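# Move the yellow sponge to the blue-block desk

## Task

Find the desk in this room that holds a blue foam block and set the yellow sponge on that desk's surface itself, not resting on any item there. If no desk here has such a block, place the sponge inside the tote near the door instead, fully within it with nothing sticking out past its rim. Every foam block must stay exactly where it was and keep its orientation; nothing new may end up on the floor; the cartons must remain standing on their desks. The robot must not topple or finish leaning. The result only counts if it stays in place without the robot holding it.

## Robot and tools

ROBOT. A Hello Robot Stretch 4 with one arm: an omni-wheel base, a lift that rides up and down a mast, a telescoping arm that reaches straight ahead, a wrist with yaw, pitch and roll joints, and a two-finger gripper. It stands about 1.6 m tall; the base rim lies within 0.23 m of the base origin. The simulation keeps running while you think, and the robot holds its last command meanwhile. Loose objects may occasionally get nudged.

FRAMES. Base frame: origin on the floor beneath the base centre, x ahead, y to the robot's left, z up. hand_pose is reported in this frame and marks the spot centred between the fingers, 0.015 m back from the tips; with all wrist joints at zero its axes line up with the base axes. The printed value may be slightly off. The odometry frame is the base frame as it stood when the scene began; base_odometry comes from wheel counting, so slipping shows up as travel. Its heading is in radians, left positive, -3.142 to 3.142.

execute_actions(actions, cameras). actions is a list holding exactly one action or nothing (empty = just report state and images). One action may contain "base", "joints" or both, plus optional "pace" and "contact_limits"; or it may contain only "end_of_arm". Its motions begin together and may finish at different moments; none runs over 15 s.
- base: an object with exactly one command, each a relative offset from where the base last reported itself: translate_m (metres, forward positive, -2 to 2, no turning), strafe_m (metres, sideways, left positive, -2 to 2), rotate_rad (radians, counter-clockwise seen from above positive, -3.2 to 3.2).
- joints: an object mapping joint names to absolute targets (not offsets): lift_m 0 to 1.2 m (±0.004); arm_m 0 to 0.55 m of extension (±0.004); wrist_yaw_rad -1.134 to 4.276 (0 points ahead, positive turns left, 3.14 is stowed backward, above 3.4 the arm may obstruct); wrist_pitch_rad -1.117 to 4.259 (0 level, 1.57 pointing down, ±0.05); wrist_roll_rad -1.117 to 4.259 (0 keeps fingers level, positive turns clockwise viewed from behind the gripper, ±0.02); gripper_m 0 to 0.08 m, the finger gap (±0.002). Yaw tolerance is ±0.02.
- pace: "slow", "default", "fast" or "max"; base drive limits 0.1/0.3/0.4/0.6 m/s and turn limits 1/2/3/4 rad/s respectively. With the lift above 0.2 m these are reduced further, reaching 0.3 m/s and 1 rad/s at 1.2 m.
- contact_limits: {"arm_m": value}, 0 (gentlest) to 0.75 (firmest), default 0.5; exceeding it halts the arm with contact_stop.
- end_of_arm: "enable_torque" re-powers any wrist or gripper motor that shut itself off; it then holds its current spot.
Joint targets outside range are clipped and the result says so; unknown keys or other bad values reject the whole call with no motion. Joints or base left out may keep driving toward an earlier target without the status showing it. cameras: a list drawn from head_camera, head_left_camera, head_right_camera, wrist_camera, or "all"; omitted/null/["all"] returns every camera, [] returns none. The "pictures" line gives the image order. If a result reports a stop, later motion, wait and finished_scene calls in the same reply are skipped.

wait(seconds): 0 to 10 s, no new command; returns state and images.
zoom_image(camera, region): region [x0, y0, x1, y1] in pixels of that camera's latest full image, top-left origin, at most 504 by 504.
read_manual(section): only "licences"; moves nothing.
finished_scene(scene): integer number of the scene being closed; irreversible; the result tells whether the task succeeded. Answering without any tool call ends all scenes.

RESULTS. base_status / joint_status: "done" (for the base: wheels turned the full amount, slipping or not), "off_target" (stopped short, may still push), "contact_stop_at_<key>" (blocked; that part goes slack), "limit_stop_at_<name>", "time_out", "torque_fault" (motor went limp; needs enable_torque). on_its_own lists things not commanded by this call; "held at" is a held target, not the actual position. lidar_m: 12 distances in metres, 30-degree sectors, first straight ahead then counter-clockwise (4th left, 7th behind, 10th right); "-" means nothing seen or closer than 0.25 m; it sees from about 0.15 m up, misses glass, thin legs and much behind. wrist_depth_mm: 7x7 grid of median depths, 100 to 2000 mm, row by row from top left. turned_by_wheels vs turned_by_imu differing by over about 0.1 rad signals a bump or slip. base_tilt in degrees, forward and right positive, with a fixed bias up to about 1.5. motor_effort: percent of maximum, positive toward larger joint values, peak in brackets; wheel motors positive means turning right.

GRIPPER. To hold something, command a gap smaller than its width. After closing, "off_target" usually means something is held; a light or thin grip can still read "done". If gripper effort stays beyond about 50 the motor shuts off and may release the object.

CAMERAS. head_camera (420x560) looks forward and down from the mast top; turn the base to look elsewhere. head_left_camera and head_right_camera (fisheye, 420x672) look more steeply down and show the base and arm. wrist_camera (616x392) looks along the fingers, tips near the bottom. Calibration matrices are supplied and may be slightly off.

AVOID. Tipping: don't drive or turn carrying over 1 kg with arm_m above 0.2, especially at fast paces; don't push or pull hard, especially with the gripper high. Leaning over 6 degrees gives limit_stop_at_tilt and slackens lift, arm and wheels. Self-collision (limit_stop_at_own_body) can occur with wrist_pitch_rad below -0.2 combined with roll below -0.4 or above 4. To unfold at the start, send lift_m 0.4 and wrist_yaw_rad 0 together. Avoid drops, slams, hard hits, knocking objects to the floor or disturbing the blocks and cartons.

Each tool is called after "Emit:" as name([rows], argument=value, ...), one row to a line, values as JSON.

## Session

Emit:
execute_actions(actions=[])

Scene clock: 0.00 s.
base_odometry: x=+0.000 y=+0.000 heading=+0.000 (m, m, rad; odometry frame)
turned_by_wheels: +0.000 (rad since the last result)
turned_by_imu: +0.000 (rad since the last result)
base_tilt: forward=+0.3 right=-0.1 (deg)
lidar_m: 1.11 1.19 1.86 1.15 1.71 2.06 2.42 1.36 1.08 1.06 2.01 1.14
base_status: not commanded
joint_positions: lift_m=+0.231 arm_m=+0.001 wrist_yaw_rad=+3.129 wrist_pitch_rad=-0.012 wrist_roll_rad=+0.011 gripper_m=+0.040
joint_status: not commanded
motor_effort: lift_m=+22 arm_m=+0 wrist_yaw_rad=-1 wrist_pitch_rad=-8 wrist_roll_rad=+0 gripper_m=+0 wheel_0=+1 wheel_1=+0 wheel_2=+0 (%)
hand_pose: x=-0.0395 y=+0.0901 z=+0.4118 quat_wxyz=(+0.006, +0.006, +0.005, +1.000) (m; base frame)
wrist_depth_mm: - 143 246 - - - - / - 117 142 - - - - / - 113 141 - - - - / - 127 165 - - - - / 202 - - - - - - / 788 1756 1808 1921 1983 1863 1983 / 609 1205 127 1138 125 1255 1281
pictures: head_camera, head_left_camera, head_right_camera, wrist_camera
camera_calibration (this result's frames):
wrist_camera: T_world_to_cam=[[0.00667361, 0.999945, 0.00810347, -0.0887018], [-0.051531, 0.00843678, -0.998636, 0.471383], [-0.998649, 0.00624693, 0.0515845, 0.0840086], [0, 0, 0, 1]] pos_world=[0.108778, 0.0841952, 0.467126]
Images, in order (width x height): head_camera 420x560, head_left_camera 420x672, head_right_camera 420x672, wrist_camera 616x392.

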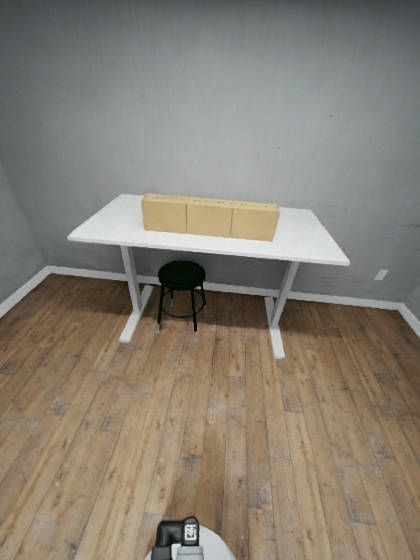

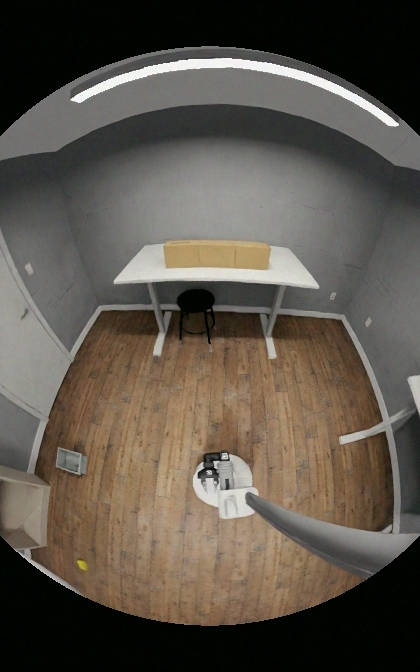

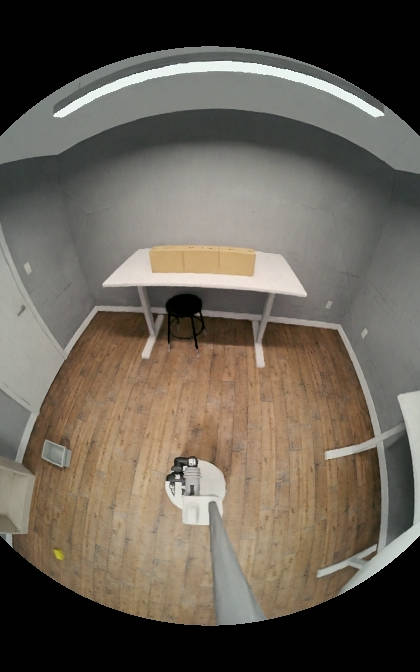

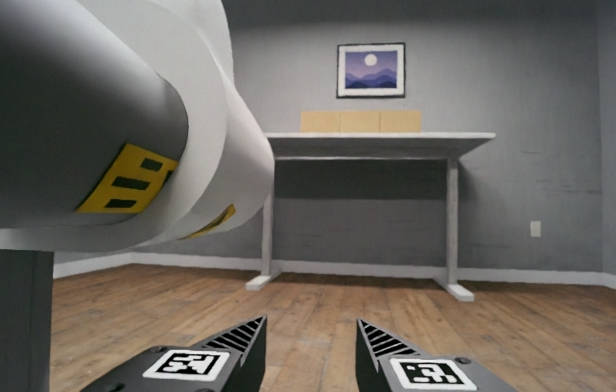

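Emit:
execute_actions([
  {"base": {"rotate_rad": 2.31}, "joints": {"lift_m": 0.4, "wrist_yaw_rad": 0.5, "gripper_m": 0.08}, "pace": "fast"},
], cameras=["head_camera", "head_left_camera"])

Scene clock: 6.93 s.
base_odometry: x=+0.000 y=+0.000 heading=+2.310 (m, m, rad; odometry frame)
turned_by_wheels: +2.310 (rad since the last result)
turned_by_imu: +2.321 (rad since the last result)
base_tilt: forward=+0.2 right=-0.3 (deg)
lidar_m: 1.92 2.02 2.01 1.18 1.05 1.05 1.31 1.14 1.12 1.36 1.16 1.17
base_status: done
joint_positions: lift_m=+0.400 arm_m=+0.001 wrist_yaw_rad=+0.501 wrist_pitch_rad=-0.012 wrist_roll_rad=+0.011 gripper_m=+0.080
joint_status: all done
motor_effort: lift_m=+25(26) arm_m=-1(1) wrist_yaw_rad=-3(7) wrist_pitch_rad=-8(9) wrist_roll_rad=-2(1) gripper_m=+1(3) wheel_0=-1(10) wheel_1=+0(8) wheel_2=+1(11) (%)
hand_pose: x=+0.4006 y=+0.0254 z=+0.5804 quat_wxyz=(+0.969, +0.007, -0.004, +0.248) (m; base frame)
wrist_depth_mm: - - - - - - 1983 / - - - - - - 1983 / - - - - - - 1983 / - - - - - - 1983 / - - - - - - 1863 / - - - - - - 1983 / 1537 104 160 1576 1366 123 1661
pictures: head_camera, head_left_camera
Images, in order (width x height): head_camera 420x560, head_left_camera 420x672.

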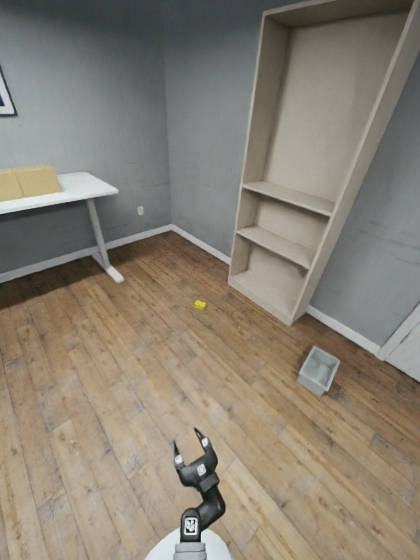

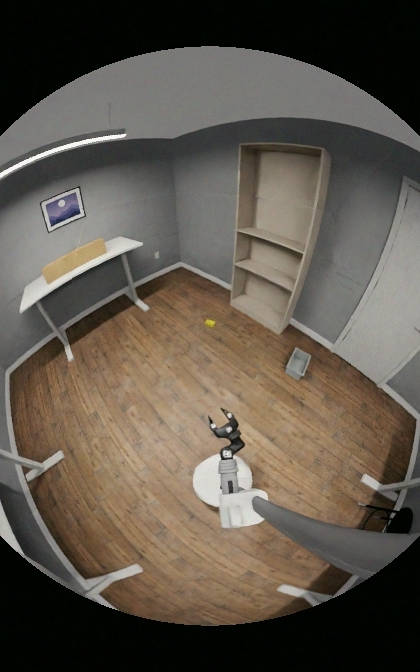

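Emit:
zoom_image(camera="head_camera", region=[184, 292, 216, 320])

Emit:
zoom_image(camera="head_camera", region=[150, 420, 250, 560])

Emit:
zoom_image(camera="head_left_camera", region=[10, 220, 160, 370])

Region (184, 292, 216, 320) of head_camera's 420x560 image, scaled by 15.750, with more detail than that image has; it fills the top 441 rows of this view, and the rest is white.

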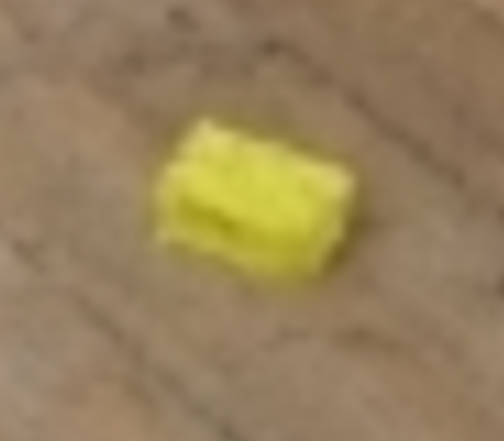

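Region (150, 420, 250, 560) of head_camera's 420x560 image, scaled by 3.600, with more detail than that image has; it fills the left 360 columns of this view, and the rest is white.

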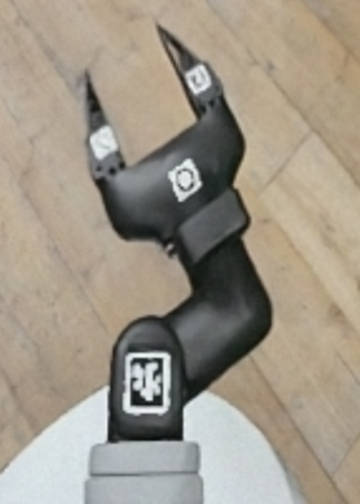

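Region (10, 220, 160, 370) of head_left_camera's 420x672 image, scaled by 3.360, with more detail than that image has.

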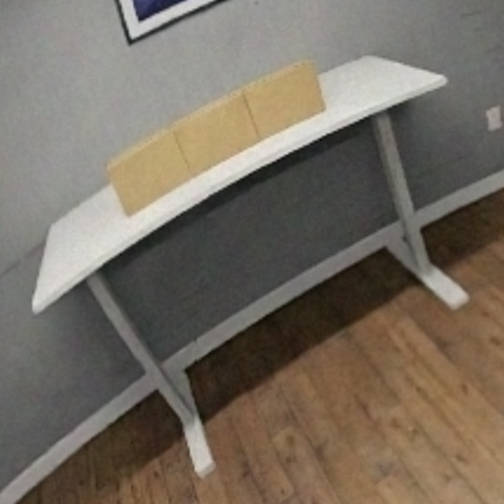

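Emit:
execute_actions([
  {"base": {"translate_m": 1.01}, "joints": {"lift_m": 0.22, "arm_m": 0.4, "wrist_yaw_rad": 1.22, "wrist_pitch_rad": 1.57, "wrist_roll_rad": 0.14}, "pace": "max"},
], cameras=["head_camera", "wrist_camera"])

Scene clock: 14.60 s.
base_odometry: x=-0.681 y=+0.746 heading=+2.310 (m, m, rad; odometry frame)
turned_by_wheels: +0.000 (rad since the last result)
turned_by_imu: -0.003 (rad since the last result)
base_tilt: forward=+0.3 right=-0.2 (deg)
lidar_m: 1.47 1.25 1.26 1.52 1.69 1.70 2.52 1.88 1.90 0.73 0.90 0.89
base_status: done
joint_positions: lift_m=+0.220 arm_m=+0.399 wrist_yaw_rad=+1.220 wrist_pitch_rad=+1.570 wrist_roll_rad=+0.140 gripper_m=+0.080
joint_status: all done
motor_effort: lift_m=+18(21) arm_m=+6(7) wrist_yaw_rad=+1(8) wrist_pitch_rad=+1(6) wrist_roll_rad=+0(3) gripper_m=+1(1) wheel_0=+1(9) wheel_1=+0(8) wheel_2=+1(15) (%)
hand_pose: x=+0.6521 y=-0.0299 z=+0.1858 quat_wxyz=(+0.607, -0.363, +0.606, +0.364) (m; base frame)
wrist_depth_mm: 349 347 343 340 340 336 334 / 345 343 342 340 336 336 332 / 342 343 336 336 336 330 330 / 343 343 338 334 330 332 329 / 340 336 336 287 327 325 324 / 338 336 332 286 327 325 325 / 336 104 160 329 327 123 322
pictures: head_camera, wrist_camera
camera_calibration (this result's frames):
wrist_camera: T_world_to_cam=[[0.890551, -0.454841, -0.00622063, -0.588667], [-0.454696, -0.88971, -0.0408371, 0.34043], [0.0130398, 0.039196, -0.999146, 0.323585], [0, 0, 0, 1]] pos_world=[0.674811, 0.0224514, 0.333549]
Images, in order (width x height): head_camera 420x560, wrist_camera 616x392.

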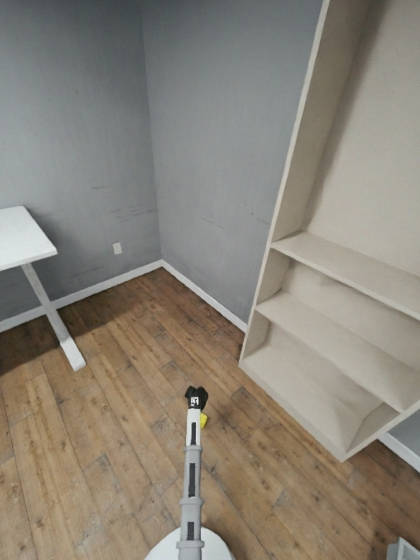

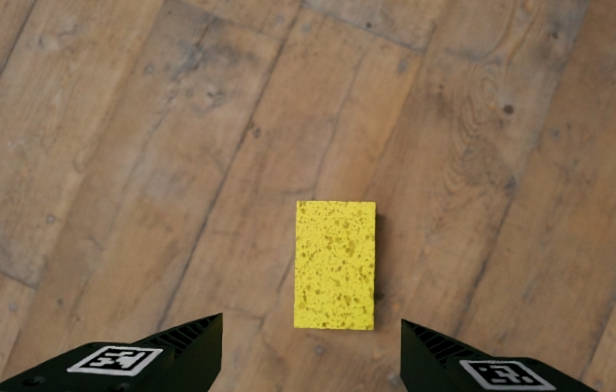

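Emit:
execute_actions([
  {"joints": {"arm_m": 0.418, "lift_m": 0.066}, "pace": "fast"},
], cameras=["wrist_camera"])

Scene clock: 18.63 s.
base_odometry: x=-0.681 y=+0.746 heading=+2.310 (m, m, rad; odometry frame)
turned_by_wheels: +0.000 (rad since the last result)
turned_by_imu: -0.001 (rad since the last result)
base_tilt: forward=+0.2 right=-0.2 (deg)
lidar_m: 1.47 1.25 1.24 1.52 1.71 1.71 2.55 1.85 1.90 0.74 0.88 0.89
base_status: not commanded
joint_positions: lift_m=+0.066 arm_m=+0.417 wrist_yaw_rad=+1.220 wrist_pitch_rad=+1.570 wrist_roll_rad=+0.140 gripper_m=+0.080
joint_status: all done
motor_effort: lift_m=+17(17) arm_m=+5(6) wrist_yaw_rad=+1(1) wrist_pitch_rad=+1(0) wrist_roll_rad=+1(0) gripper_m=+1(0) wheel_0=+1(1) wheel_1=+0(0) wheel_2=+1(1) (%)
hand_pose: x=+0.6700 y=-0.0299 z=+0.0319 quat_wxyz=(+0.607, -0.363, +0.606, +0.364) (m; base frame)
wrist_depth_mm: 187 185 183 182 180 180 178 / 185 185 182 181 180 179 178 / 184 183 182 180 179 178 177 / 183 182 181 179 179 176 176 / 181 181 180 133 133 176 175 / 181 179 148 133 150 175 174 / 180 104 132 132 132 123 173
pictures: wrist_camera
camera_calibration (this result's frames):
wrist_camera: T_world_to_cam=[[0.890551, -0.454841, -0.00620914, -0.605626], [-0.454698, -0.889713, -0.0407428, 0.342292], [0.0130071, 0.0391068, -0.99915, 0.169595], [0, 0, 0, 1]] pos_world=[0.692774, 0.0224456, 0.179637]
Images, in order (width x height): wrist_camera 616x392.

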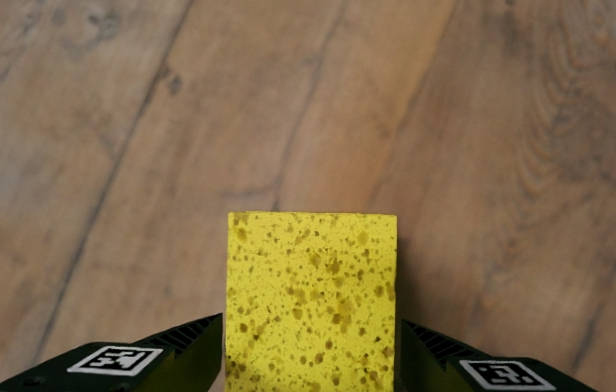

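Well centred between the fingers. Closing.

Emit:
execute_actions([
  {"joints": {"gripper_m": 0.045}},
], cameras=["head_left_camera"])

Scene clock: 20.07 s.
base_odometry: x=-0.681 y=+0.746 heading=+2.310 (m, m, rad; odometry frame)
turned_by_wheels: +0.000 (rad since the last result)
turned_by_imu: +0.000 (rad since the last result)
base_tilt: forward=+0.2 right=-0.1 (deg)
lidar_m: 1.48 1.25 1.25 1.53 1.70 1.71 2.54 1.89 1.90 0.75 0.89 0.90
base_status: not commanded
joint_positions: lift_m=+0.066 arm_m=+0.417 wrist_yaw_rad=+1.220 wrist_pitch_rad=+1.570 wrist_roll_rad=+0.140 gripper_m=+0.059
joint_status: gripper_m off_target (ended at +0.059, target +0.045)
on_its_own: gripper_m is held at +0.054, not at your +0.045, by its contact guard: the fingers met something
motor_effort: lift_m=+17(17) arm_m=+6(6) wrist_yaw_rad=+1(2) wrist_pitch_rad=+1(0) wrist_roll_rad=+0(1) gripper_m=-34(35) wheel_0=+1(0) wheel_1=+0(0) wheel_2=+1(1) (%)
hand_pose: x=+0.6700 y=-0.0299 z=+0.0319 quat_wxyz=(+0.607, -0.363, +0.606, +0.364) (m; base frame)
wrist_depth_mm: 185 185 183 183 181 180 179 / 185 183 182 181 180 179 178 / 184 182 181 180 179 178 177 / 182 181 181 180 178 177 176 / 182 180 179 133 133 176 175 / 181 180 147 132 151 175 174 / 180 153 132 132 131 174 174
pictures: head_left_camera
Images, in order (width x height): head_left_camera 420x672.

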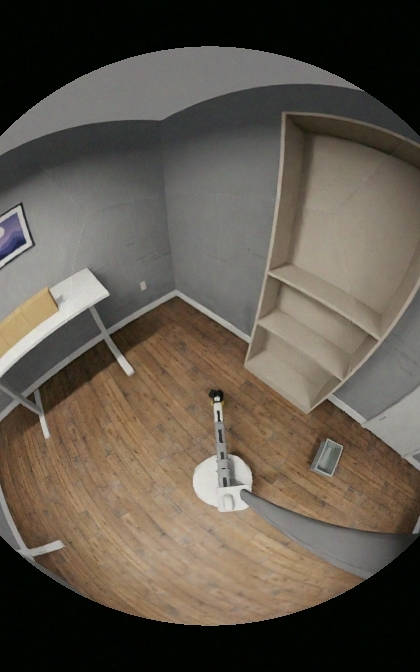

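Emit:
zoom_image(camera="head_left_camera", region=[0, 250, 140, 390])

Region (0, 250, 140, 390) of head_left_camera's 420x672 image, scaled by 3.600, with more detail than that image has.

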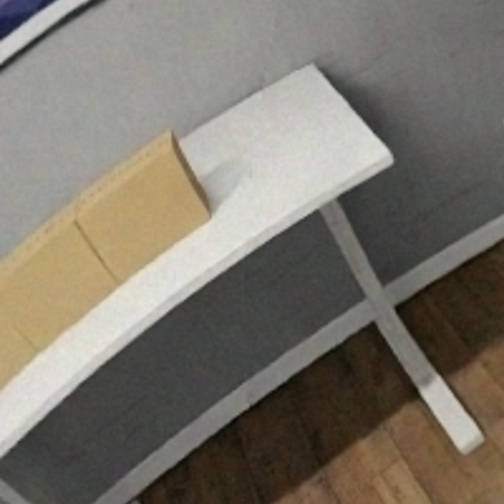

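Emit:
execute_actions([
  {"base": {"rotate_rad": 0.69}, "joints": {"lift_m": 0.42, "arm_m": 0.25}, "pace": "fast"},
], cameras=["head_camera"])

Scene clock: 32.17 s.
base_odometry: x=-0.681 y=+0.746 heading=+3.000 (m, m, rad; odometry frame)
turned_by_wheels: +0.690 (rad since the last result)
turned_by_imu: +0.694 (rad since the last result)
base_tilt: forward=+0.2 right=-0.2 (deg)
lidar_m: 1.24 1.31 1.78 1.69 1.77 2.04 2.04 0.81 0.73 0.89 0.93 1.66
base_status: done
joint_positions: lift_m=+0.420 arm_m=+0.251 wrist_yaw_rad=+1.220 wrist_pitch_rad=+1.570 wrist_roll_rad=+0.140 gripper_m=+0.059
joint_status: all done
on_its_own: gripper_m is held at +0.054, not at your +0.045, by its contact guard: the fingers met something
motor_effort: lift_m=+25(28) arm_m=-6(6) wrist_yaw_rad=-2(2) wrist_pitch_rad=+0(3) wrist_roll_rad=+0(1) gripper_m=-34(35) wheel_0=+0(11) wheel_1=-1(9) wheel_2=+2(11) (%)
hand_pose: x=+0.5041 y=-0.0299 z=+0.3852 quat_wxyz=(+0.607, -0.364, +0.606, +0.364) (m; base frame)
wrist_depth_mm: 554 564 549 544 539 539 535 / 549 549 539 539 539 535 530 / 549 549 539 539 535 530 530 / 554 539 535 535 530 530 525 / 544 544 535 133 133 530 521 / 418 535 147 133 152 521 521 / 370 278 132 132 131 521 508
pictures: head_camera
Images, in order (width x height): head_camera 420x560.

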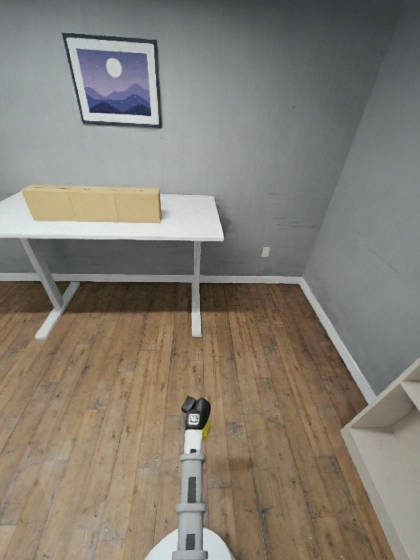

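Emit:
execute_actions([
  {"base": {"translate_m": 0.80}, "joints": {"lift_m": 1.198, "arm_m": 0.18, "wrist_yaw_rad": 1.57, "wrist_pitch_rad": 0.8, "wrist_roll_rad": 0}, "pace": "max"},
], cameras=["head_left_camera", "wrist_camera"])

Scene clock: 36.93 s.
base_odometry: x=-1.473 y=+0.859 heading=+3.000 (m, m, rad; odometry frame)
turned_by_wheels: +0.000 (rad since the last result)
turned_by_imu: -0.003 (rad since the last result)
base_tilt: forward=+0.3 right=-0.2 (deg)
lidar_m: 0.45 0.47 0.63 1.81 1.79 2.48 3.57 1.34 0.95 0.88 1.24 0.51
base_status: done
joint_positions: lift_m=+1.198 arm_m=+0.181 wrist_yaw_rad=+1.570 wrist_pitch_rad=+0.802 wrist_roll_rad=+0.000 gripper_m=+0.059
joint_status: all done
on_its_own: gripper_m is held at +0.054, not at your +0.045, by its contact guard: the fingers met something
motor_effort: lift_m=+24(28) arm_m=-5(6) wrist_yaw_rad=-1(8) wrist_pitch_rad=-6(11) wrist_roll_rad=-1(4) gripper_m=-36(32) wheel_0=+1(10) wheel_1=+0(7) wheel_2=+2(14) (%)
hand_pose: x=+0.4394 y=+0.1478 z=+1.2231 quat_wxyz=(+0.651, -0.276, +0.276, +0.651) (m; base frame)
wrist_depth_mm: - - - - 1042 750 1138 / - - - - 809 508 904 / - - - - 699 445 413 / 1983 - 1983 1983 603 442 345 / 1708 1756 1576 134 133 433 317 / 1499 1537 147 133 439 436 324 / 1366 741 132 132 131 375 397
pictures: head_left_camera, wrist_camera
camera_calibration (this result's frames):
wrist_camera: T_world_to_cam=[[0.999823, 0.0168167, 0.00841096, -0.447566], [0.0176963, -0.690403, -0.723208, 1.04176], [-0.00635504, 0.723229, -0.690579, 0.885849], [0, 0, 0, 1]] pos_world=[0.434681, 0.0860907, 1.36892]
Images, in order (width x height): head_left_camera 420x672, wrist_camera 616x392.

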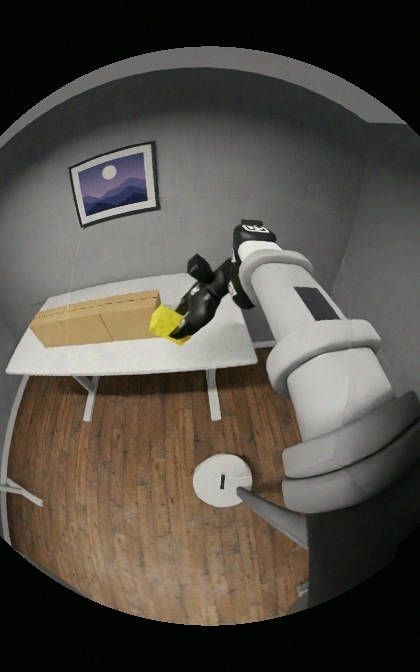

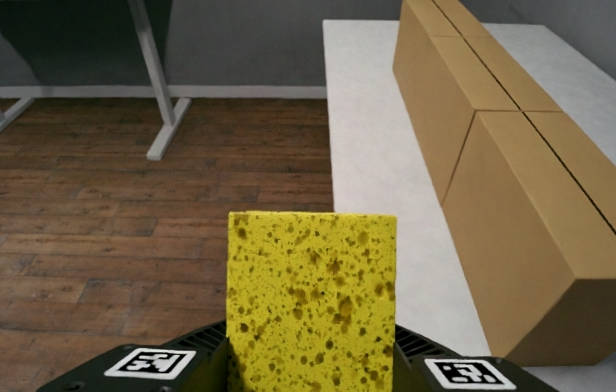

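Emit:
execute_actions([
  {"joints": {"arm_m": 0.547, "wrist_yaw_rad": 1.8, "wrist_pitch_rad": 0.9}, "pace": "max"},
], cameras=["head_left_camera", "wrist_camera"])

Scene clock: 42.37 s.
base_odometry: x=-1.473 y=+0.859 heading=+3.000 (m, m, rad; odometry frame)
turned_by_wheels: +0.000 (rad since the last result)
turned_by_imu: -0.001 (rad since the last result)
base_tilt: forward=+0.2 right=-0.2 (deg)
lidar_m: 0.44 0.48 0.65 1.80 1.76 2.46 3.59 1.31 0.94 0.90 1.24 0.49
base_status: not commanded
joint_positions: lift_m=+1.198 arm_m=+0.546 wrist_yaw_rad=+1.800 wrist_pitch_rad=+0.902 wrist_roll_rad=+0.000 gripper_m=+0.059
joint_status: all done
on_its_own: gripper_m is held at +0.054, not at your +0.045, by its contact guard: the fingers met something
motor_effort: lift_m=+24(24) arm_m=+6(7) wrist_yaw_rad=+0(7) wrist_pitch_rad=-5(5) wrist_roll_rad=+0(1) gripper_m=-34(34) wheel_0=+1(1) wheel_1=+0(0) wheel_2=+1(1) (%)
hand_pose: x=+0.7721 y=+0.1483 z=+1.2091 quat_wxyz=(+0.560, -0.341, +0.271, +0.705) (m; base frame)
wrist_depth_mm: - - - 525 831 904 904 / - - - 413 707 707 741 / - - 615 347 603 627 627 / 1808 1808 310 301 539 539 535 / 1618 488 324 133 133 484 473 / 1430 430 147 133 413 427 424 / 1078 258 132 132 131 389 389
pictures: head_left_camera, wrist_camera
camera_calibration (this result's frames):
wrist_camera: T_world_to_cam=[[0.969507, 0.24497, 0.00677753, -0.788593], [0.19026, -0.734975, -0.650855, 0.812012], [-0.154459, 0.632298, -0.759172, 1.08873], [0, 0, 0, 1]] pos_world=[0.778217, 0.101588, 1.36038]
Images, in order (width x height): head_left_camera 420x672, wrist_camera 616x392.

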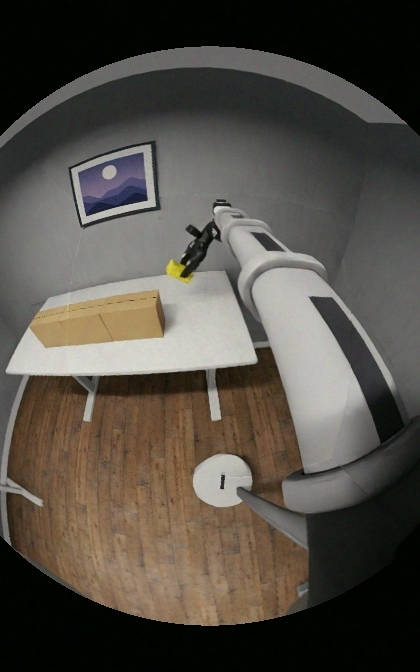

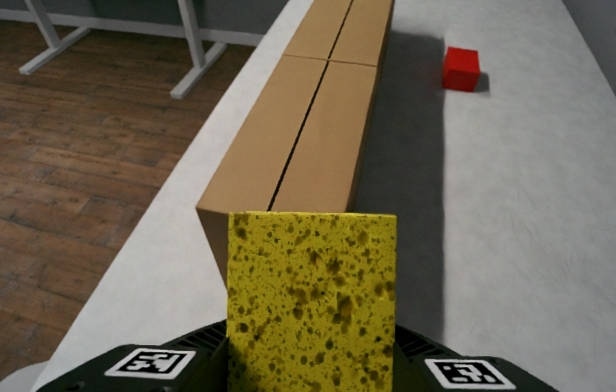

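Emit:
zoom_image(camera="wrist_camera", region=[320, 0, 616, 392])

Region (320, 0, 616, 392) of wrist_camera's 616x392 image, scaled by 1.286; it fills the left 381 columns of this view, and the rest is white.

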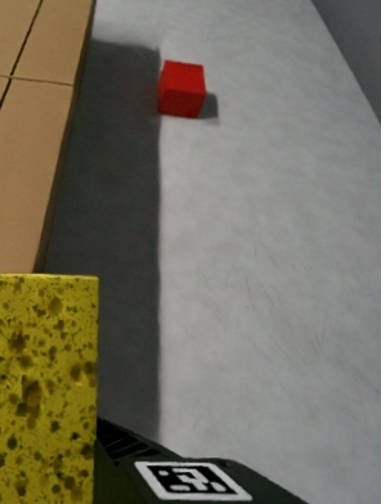

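Emit:
execute_actions([
  {"base": {"rotate_rad": 1.78}, "joints": {"wrist_pitch_rad": 0.3, "wrist_yaw_rad": 0.3, "arm_m": 0.35}, "pace": "max"},
], cameras=["head_left_camera", "wrist_camera"])

Scene clock: 55.83 s.
base_odometry: x=-1.473 y=+0.859 heading=-1.503 (m, m, rad; odometry frame)
turned_by_wheels: +1.779 (rad since the last result)
turned_by_imu: +1.787 (rad since the last result)
base_tilt: forward=+0.3 right=-0.2 (deg)
lidar_m: 1.76 1.94 2.70 1.42 1.10 0.90 1.16 1.33 0.42 0.44 0.51 0.82
base_status: done
joint_positions: lift_m=+1.198 arm_m=+0.351 wrist_yaw_rad=+0.301 wrist_pitch_rad=+0.303 wrist_roll_rad=+0.000 gripper_m=+0.059
joint_status: all done
on_its_own: gripper_m is held at +0.054, not at your +0.045, by its contact guard: the fingers met something
motor_effort: lift_m=+24(24) arm_m=-6(5) wrist_yaw_rad=-2(9) wrist_pitch_rad=-8(12) wrist_roll_rad=+0(0) gripper_m=-34(34) wheel_0=-4(7) wheel_1=-3(6) wheel_2=-1(9) (%)
hand_pose: x=+0.7417 y=-0.0234 z=+1.3125 quat_wxyz=(+0.977, -0.023, +0.149, +0.148) (m; base frame)
wrist_depth_mm: - - - - 1863 1708 1499 / - - - - 1983 1708 1537 / - - - - - 1756 1618 / - - 1756 1576 - 1808 1661 / - - - 133 133 1808 1661 / - - 147 133 - 1921 1756 / 1983 1060 132 132 131 1921 1756
pictures: head_left_camera, wrist_camera
camera_calibration (this result's frames):
wrist_camera: T_world_to_cam=[[0.306907, -0.951604, 0.0160514, -0.266496], [-0.242933, -0.0946341, -0.965416, 1.50803], [0.920213, 0.292394, -0.26022, -0.188847], [0, 0, 0, 1]] pos_world=[0.62192, -0.0556694, 1.41102]
Images, in order (width x height): head_left_camera 420x672, wrist_camera 616x392.

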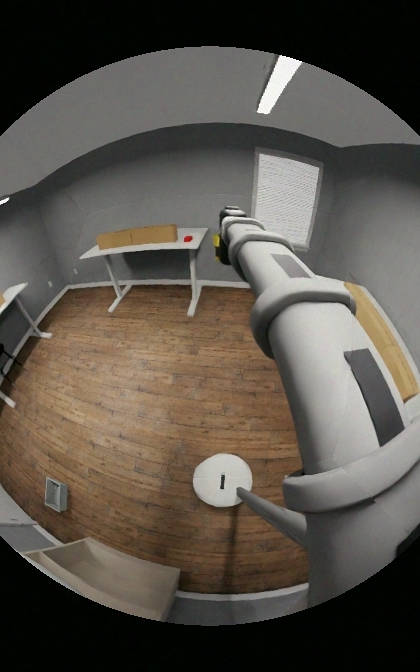

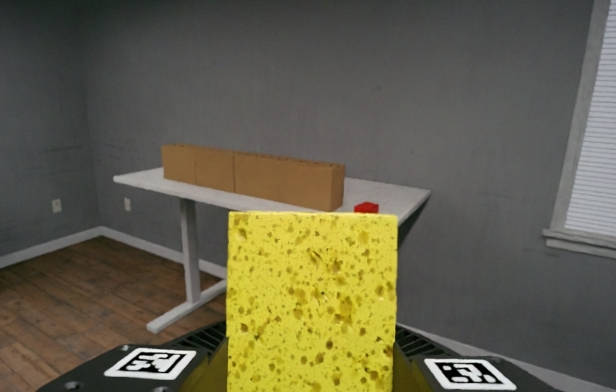

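Emit:
zoom_image(camera="head_left_camera", region=[70, 200, 230, 330])

Region (70, 200, 230, 330) of head_left_camera's 420x672 image, scaled by 3.150, with more detail than that image has; it fills the top 410 rows of this view, and the rest is white.

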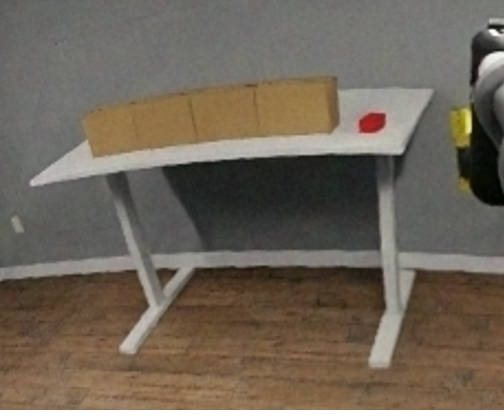

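Emit:
execute_actions([
  {"base": {"translate_m": 1.26}, "joints": {"arm_m": 0.547, "wrist_yaw_rad": 1.72, "wrist_pitch_rad": 0.8}, "pace": "max"},
], cameras=["head_left_camera", "wrist_camera"])

Scene clock: 65.70 s.
base_odometry: x=-1.388 y=-0.398 heading=-1.503 (m, m, rad; odometry frame)
turned_by_wheels: +0.000 (rad since the last result)
turned_by_imu: -0.004 (rad since the last result)
base_tilt: forward=+0.2 right=-0.2 (deg)
lidar_m: 0.52 0.57 0.91 2.46 2.10 2.15 2.11 0.84 0.67 0.66 1.60 1.27
base_status: done
joint_positions: lift_m=+1.198 arm_m=+0.546 wrist_yaw_rad=+1.720 wrist_pitch_rad=+0.802 wrist_roll_rad=+0.000 gripper_m=+0.059
joint_status: all done
on_its_own: gripper_m is held at +0.054, not at your +0.045, by its contact guard: the fingers met something
motor_effort: lift_m=+24(24) arm_m=+5(6) wrist_yaw_rad=+1(8) wrist_pitch_rad=-5(3) wrist_roll_rad=-1(1) gripper_m=-34(33) wheel_0=+2(9) wheel_1=+1(5) wheel_2=+1(11) (%)
hand_pose: x=+0.7815 y=+0.1592 z=+1.2231 quat_wxyz=(+0.601, -0.296, +0.255, +0.698) (m; base frame)
wrist_depth_mm: - - - - 778 1138 1205 / - - - - 512 891 917 / - - - 668 424 723 723 / - - 1983 343 355 597 615 / 1708 1708 496 133 133 530 530 / 1499 1537 147 133 439 459 459 / 1366 276 132 132 131 415 410
pictures: head_left_camera, wrist_camera
camera_calibration (this result's frames):
wrist_camera: T_world_to_cam=[[0.986138, 0.165705, 0.00862721, -0.803066], [0.120583, -0.679953, -0.723273, 0.961603], [-0.113984, 0.714287, -0.690509, 0.965234], [0, 0, 0, 1]] pos_world=[0.786002, 0.0974635, 1.36893]
Images, in order (width x height): head_left_camera 420x672, wrist_camera 616x392.

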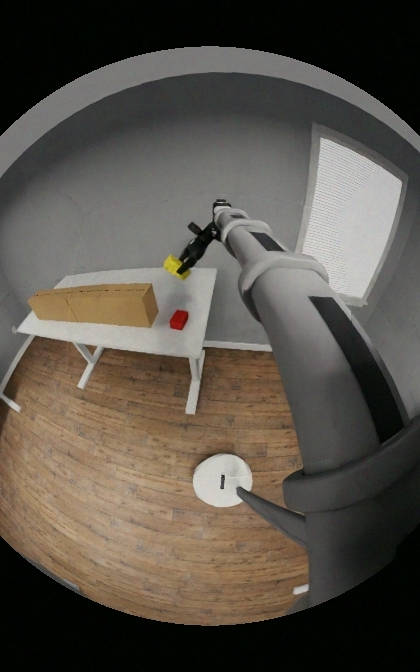

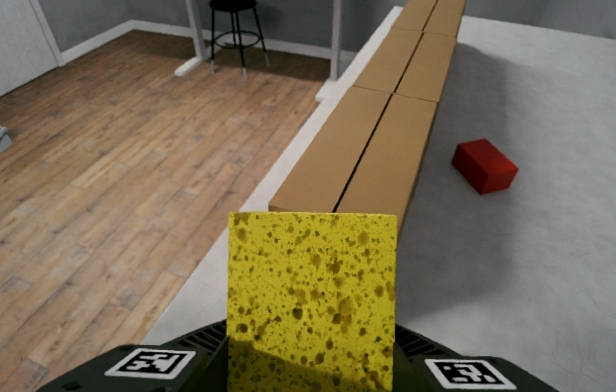

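Emit:
zoom_image(camera="head_left_camera", region=[0, 240, 230, 420])

Emit:
zoom_image(camera="wrist_camera", region=[380, 0, 616, 240])

Region (0, 240, 230, 420) of head_left_camera's 420x672 image, scaled by 2.191, with more detail than that image has; it fills the top 394 rows of this view, and the rest is white.

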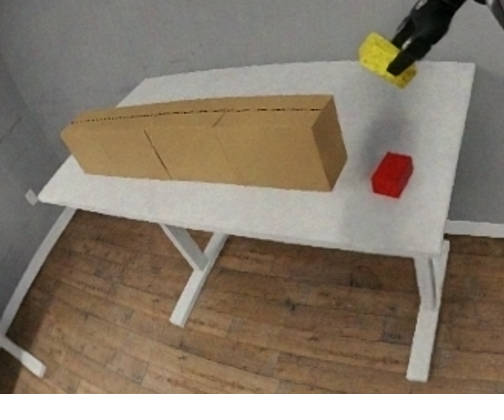

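Region (380, 0, 616, 240) of wrist_camera's 616x392 image, scaled by 2.100; it fills the left 496 columns of this view, and the rest is white.

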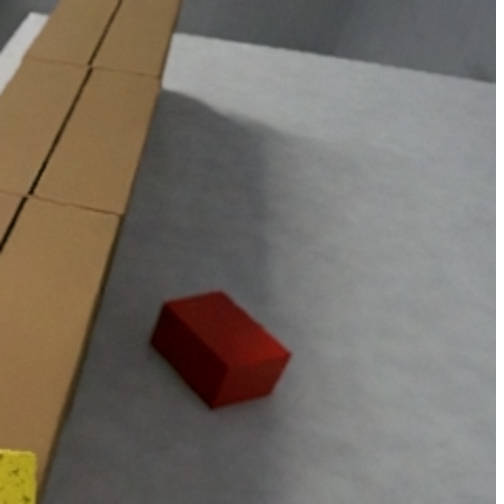

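Emit:
execute_actions([
  {"base": {"rotate_rad": 1.40}, "joints": {"wrist_pitch_rad": 0.0, "arm_m": 0.1, "lift_m": 0.9}, "pace": "max"},
], cameras=["head_left_camera", "head_right_camera"])

Scene clock: 79.50 s.
base_odometry: x=-1.388 y=-0.398 heading=-0.104 (m, m, rad; odometry frame)
turned_by_wheels: +1.400 (rad since the last result)
turned_by_imu: +1.406 (rad since the last result)
base_tilt: forward=+0.3 right=-0.2 (deg)
lidar_m: 2.46 0.34 2.04 2.11 0.96 0.69 0.64 1.51 1.31 0.71 0.51 0.71
base_status: done
joint_positions: lift_m=+0.900 arm_m=+0.101 wrist_yaw_rad=+1.720 wrist_pitch_rad=+0.003 wrist_roll_rad=+0.000 gripper_m=+0.059
joint_status: all done
on_its_own: gripper_m is held at +0.054, not at your +0.045, by its contact guard: the fingers met something
motor_effort: lift_m=+18(17) arm_m=-6(7) wrist_yaw_rad=-1(1) wrist_pitch_rad=-9(12) wrist_roll_rad=+0(1) gripper_m=-35(34) wheel_0=-2(6) wheel_1=-1(6) wheel_2=-3(6) (%)
hand_pose: x=+0.3266 y=+0.2233 z=+1.0778 quat_wxyz=(+0.652, -0.001, +0.001, +0.758) (m; base frame)
wrist_depth_mm: - - - - - - - / - - - - - - - / - - - - - - - / - - - - - - - / - - - 133 133 - - / - - 147 132 - - - / - - 132 132 131 - -
pictures: head_left_camera, head_right_camera
Images, in order (width x height): head_left_camera 420x672, head_right_camera 420x672.

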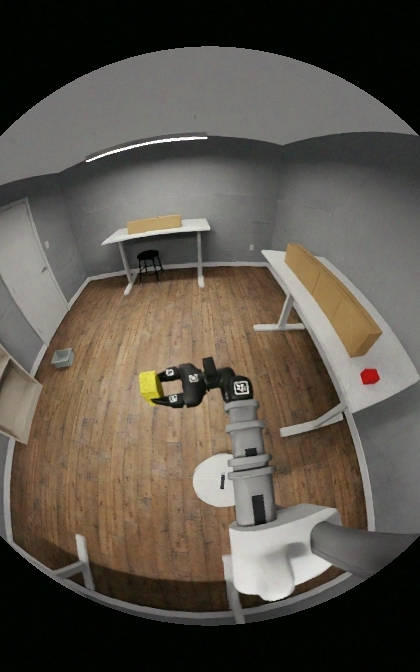

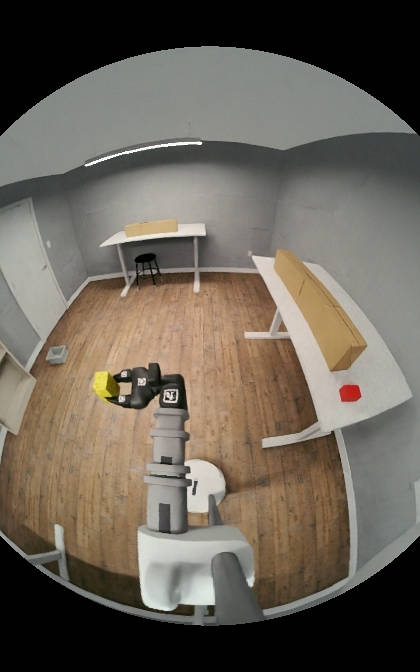

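Emit:
zoom_image(camera="head_left_camera", region=[95, 200, 235, 300])

Region (95, 200, 235, 300) of head_left_camera's 420x672 image, scaled by 3.600, with more detail than that image has; it fills the top 360 rows of this view, and the rest is white.

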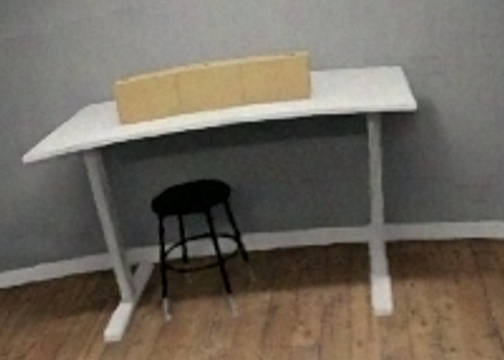

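Emit:
execute_actions([
  {"base": {"translate_m": 2.0}, "joints": {"lift_m": 1.198, "arm_m": 0.547, "wrist_yaw_rad": 1.87, "wrist_pitch_rad": 0.8}, "pace": "max"},
], cameras=["head_left_camera", "wrist_camera"])

Scene clock: 88.50 s.
base_odometry: x=+0.602 y=-0.605 heading=-0.103 (m, m, rad; odometry frame)
turned_by_wheels: +0.000 (rad since the last result)
turned_by_imu: -0.005 (rad since the last result)
base_tilt: forward=+0.2 right=-0.2 (deg)
lidar_m: 0.46 0.51 0.67 2.39 1.92 3.26 3.54 0.73 0.60 1.18 1.32 1.30
base_status: done
joint_positions: lift_m=+1.198 arm_m=+0.546 wrist_yaw_rad=+1.870 wrist_pitch_rad=+0.802 wrist_roll_rad=+0.000 gripper_m=+0.059
joint_status: all done
on_its_own: gripper_m is held at +0.054, not at your +0.045, by its contact guard: the fingers met something
motor_effort: lift_m=+24(25) arm_m=+5(9) wrist_yaw_rad=+0(7) wrist_pitch_rad=-5(7) wrist_roll_rad=-2(2) gripper_m=-34(34) wheel_0=+1(7) wheel_1=+1(6) wheel_2=+3(12) (%)
hand_pose: x=+0.7569 y=+0.1670 z=+1.2231 quat_wxyz=(+0.547, -0.314, +0.232, +0.741) (m; base frame)
wrist_depth_mm: - - - - 707 1618 1464 / - - - 1025 525 917 917 / - - - 427 442 732 732 / 1983 1983 1921 342 574 615 609 / 1756 1756 496 133 133 525 521 / 1537 1499 147 132 436 459 459 / 1397 276 132 132 131 418 413
pictures: head_left_camera, wrist_camera
camera_calibration (this result's frames):
wrist_camera: T_world_to_cam=[[0.950215, 0.311475, 0.00862662, -0.777334], [0.221039, -0.654292, -0.723218, 0.889468], [-0.21962, 0.68912, -0.690566, 1.04101], [0, 0, 0, 1]] pos_world=[0.770655, 0.106709, 1.36887]
Images, in order (width x height): head_left_camera 420x672, wrist_camera 616x392.

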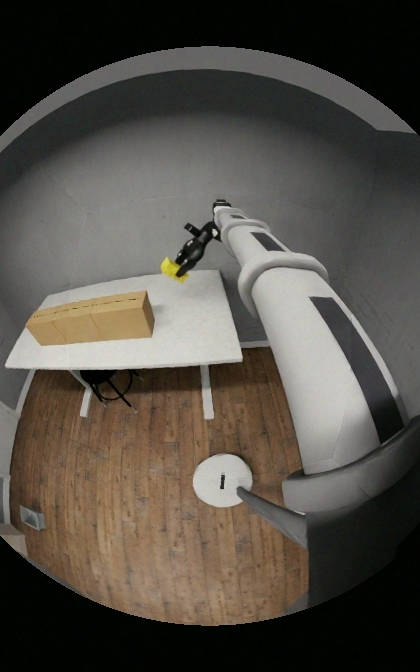

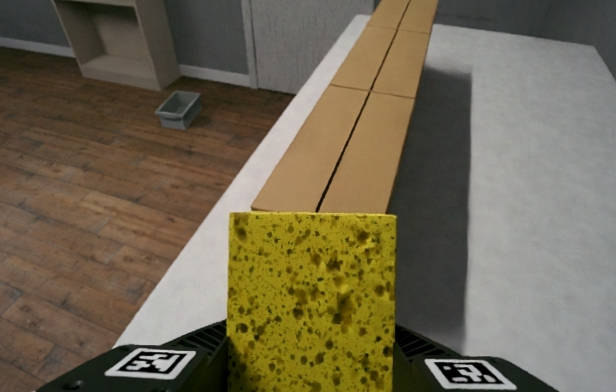

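Emit:
zoom_image(camera="wrist_camera", region=[340, 0, 616, 392])

Emit:
zoom_image(camera="head_left_camera", region=[0, 250, 250, 430])

Region (340, 0, 616, 392) of wrist_camera's 616x392 image, scaled by 1.286; it fills the left 355 columns of this view, and the rest is white.

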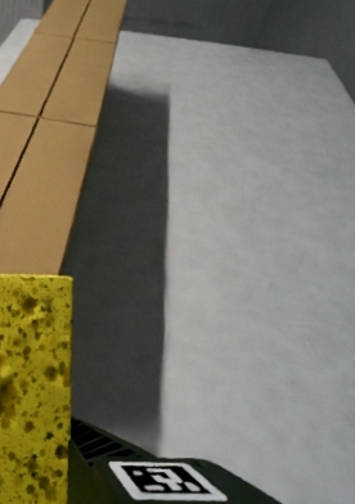

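Region (0, 250, 250, 430) of head_left_camera's 420x672 image, scaled by 2.016, with more detail than that image has; it fills the top 363 rows of this view, and the rest is white.

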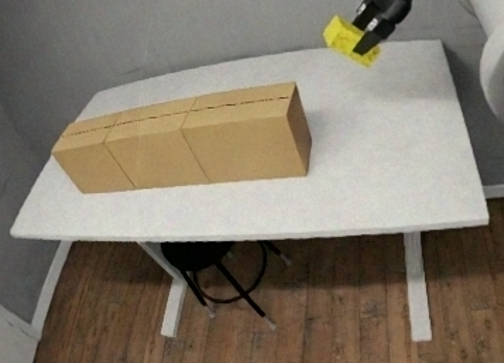

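Emit:
execute_actions([
  {"base": {"rotate_rad": 1.94}, "joints": {"wrist_pitch_rad": 0.0, "arm_m": 0.1, "lift_m": 0.88}, "pace": "max"},
], cameras=["head_camera", "head_right_camera"])

Scene clock: 97.10 s.
base_odometry: x=+0.602 y=-0.605 heading=+1.836 (m, m, rad; odometry frame)
turned_by_wheels: +1.940 (rad since the last result)
turned_by_imu: +1.949 (rad since the last result)
base_tilt: forward=+0.3 right=-0.2 (deg)
lidar_m: 1.88 0.31 2.64 0.88 0.57 0.74 1.27 1.43 0.47 0.45 0.59 1.16
base_status: done
joint_positions: lift_m=+0.880 arm_m=+0.101 wrist_yaw_rad=+1.870 wrist_pitch_rad=+0.003 wrist_roll_rad=+0.000 gripper_m=+0.059
joint_status: all done
on_its_own: gripper_m is held at +0.054, not at your +0.045, by its contact guard: the fingers met something
motor_effort: lift_m=+18(23) arm_m=-5(6) wrist_yaw_rad=-1(2) wrist_pitch_rad=-9(15) wrist_roll_rad=-2(2) gripper_m=-34(33) wheel_0=-2(7) wheel_1=-2(7) wheel_2=-2(7) (%)
hand_pose: x=+0.2927 y=+0.2290 z=+1.0578 quat_wxyz=(+0.594, -0.001, +0.001, +0.805) (m; base frame)
wrist_depth_mm: 1336 1618 1983 - - - - / 1366 1576 - - - - - / 1366 1618 - - - - - / 1336 1008 1808 - - - - / 1118 917 960 133 133 - - / 946 1576 148 133 - - - / 1308 798 132 132 131 - -
pictures: head_camera, head_right_camera
Images, in order (width x height): head_camera 420x560, head_right_camera 420x672.

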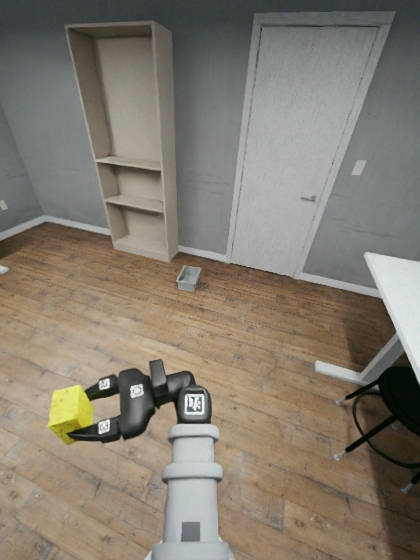

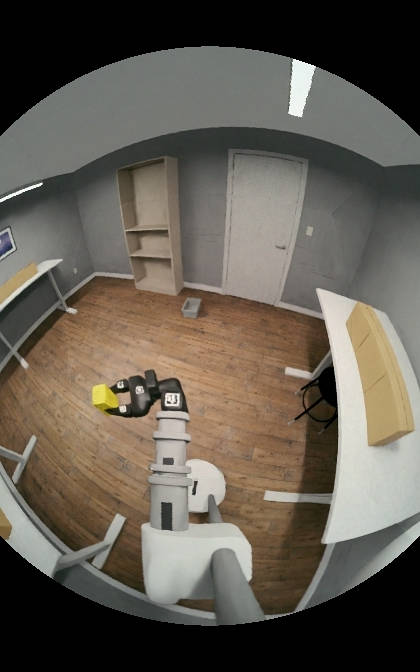

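Emit:
execute_actions(actions=[])

Scene clock: 100.17 s.
base_odometry: x=+0.602 y=-0.605 heading=+1.836 (m, m, rad; odometry frame)
turned_by_wheels: +0.000 (rad since the last result)
turned_by_imu: +0.000 (rad since the last result)
base_tilt: forward=+0.2 right=-0.1 (deg)
lidar_m: 1.87 0.32 2.65 0.88 0.57 0.73 1.29 1.42 0.47 0.49 0.58 1.16
base_status: done
joint_positions: lift_m=+0.880 arm_m=+0.101 wrist_yaw_rad=+1.870 wrist_pitch_rad=+0.003 wrist_roll_rad=+0.000 gripper_m=+0.059
joint_status: all done
on_its_own: gripper_m is held at +0.054, not at your +0.045, by its contact guard: the fingers met something
motor_effort: lift_m=+18(23) arm_m=-6(6) wrist_yaw_rad=-1(2) wrist_pitch_rad=-9(15) wrist_roll_rad=-1(2) gripper_m=-35(33) wheel_0=-2(7) wheel_1=-2(7) wheel_2=-2(7) (%)
hand_pose: x=+0.2927 y=+0.2290 z=+1.0578 quat_wxyz=(+0.594, -0.001, +0.001, +0.805) (m; base frame)
wrist_depth_mm: 1308 1618 1921 - - - - / 1336 1618 1921 - - - - / 1366 1618 1983 - - - - / 1336 1008 1863 - - - - / 1118 917 976 133 133 - - / 931 1661 147 132 - - - / 1336 778 132 132 131 - -
pictures: head_camera, head_left_camera, head_right_camera, wrist_camera
camera_calibration (this result's frames):
wrist_camera: T_world_to_cam=[[0.953462, 0.300938, 0.018594, -0.36316], [0.00670773, 0.0404826, -0.999158, 1.10861], [-0.301438, 0.952784, 0.03658, -0.0233775], [0, 0, 0, 1]] pos_world=[0.331777, 0.0866834, 1.11528]
Images, in order (width x height): head_camera 420x560, head_left_camera 420x672, head_right_camera 420x672, wrist_camera 616x392.

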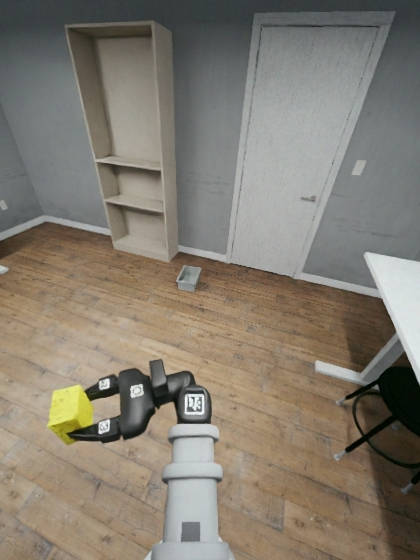

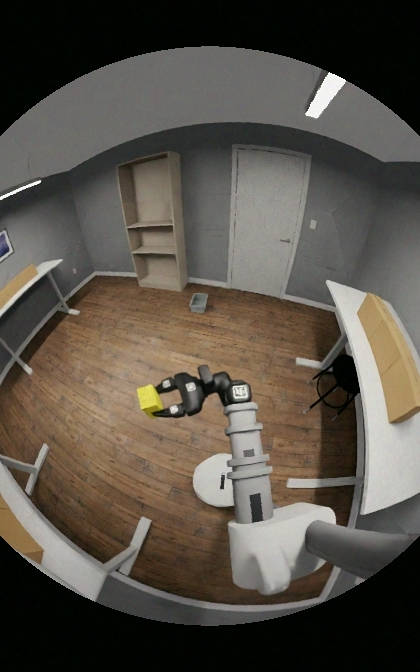

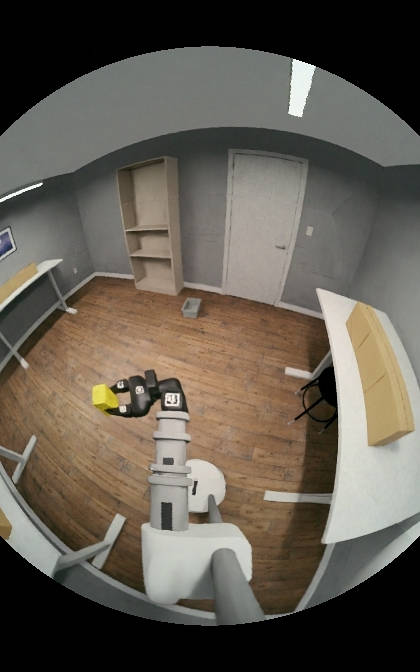

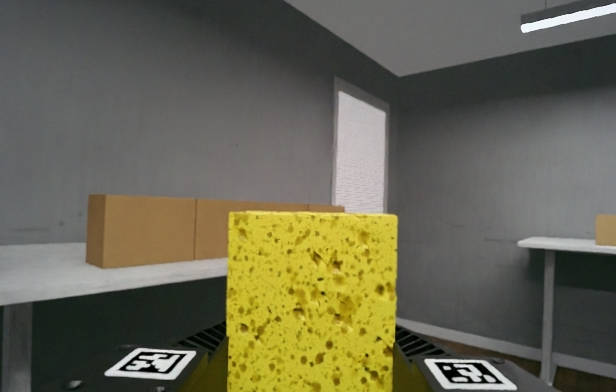

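Emit:
zoom_image(camera="head_camera", region=[150, 240, 230, 310])

Region (150, 240, 230, 310) of head_camera's 420x560 image, scaled by 6.300, with more detail than that image has; it fills the top 441 rows of this view, and the rest is white.

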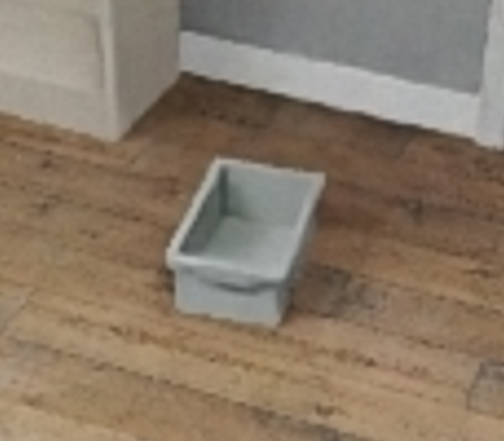

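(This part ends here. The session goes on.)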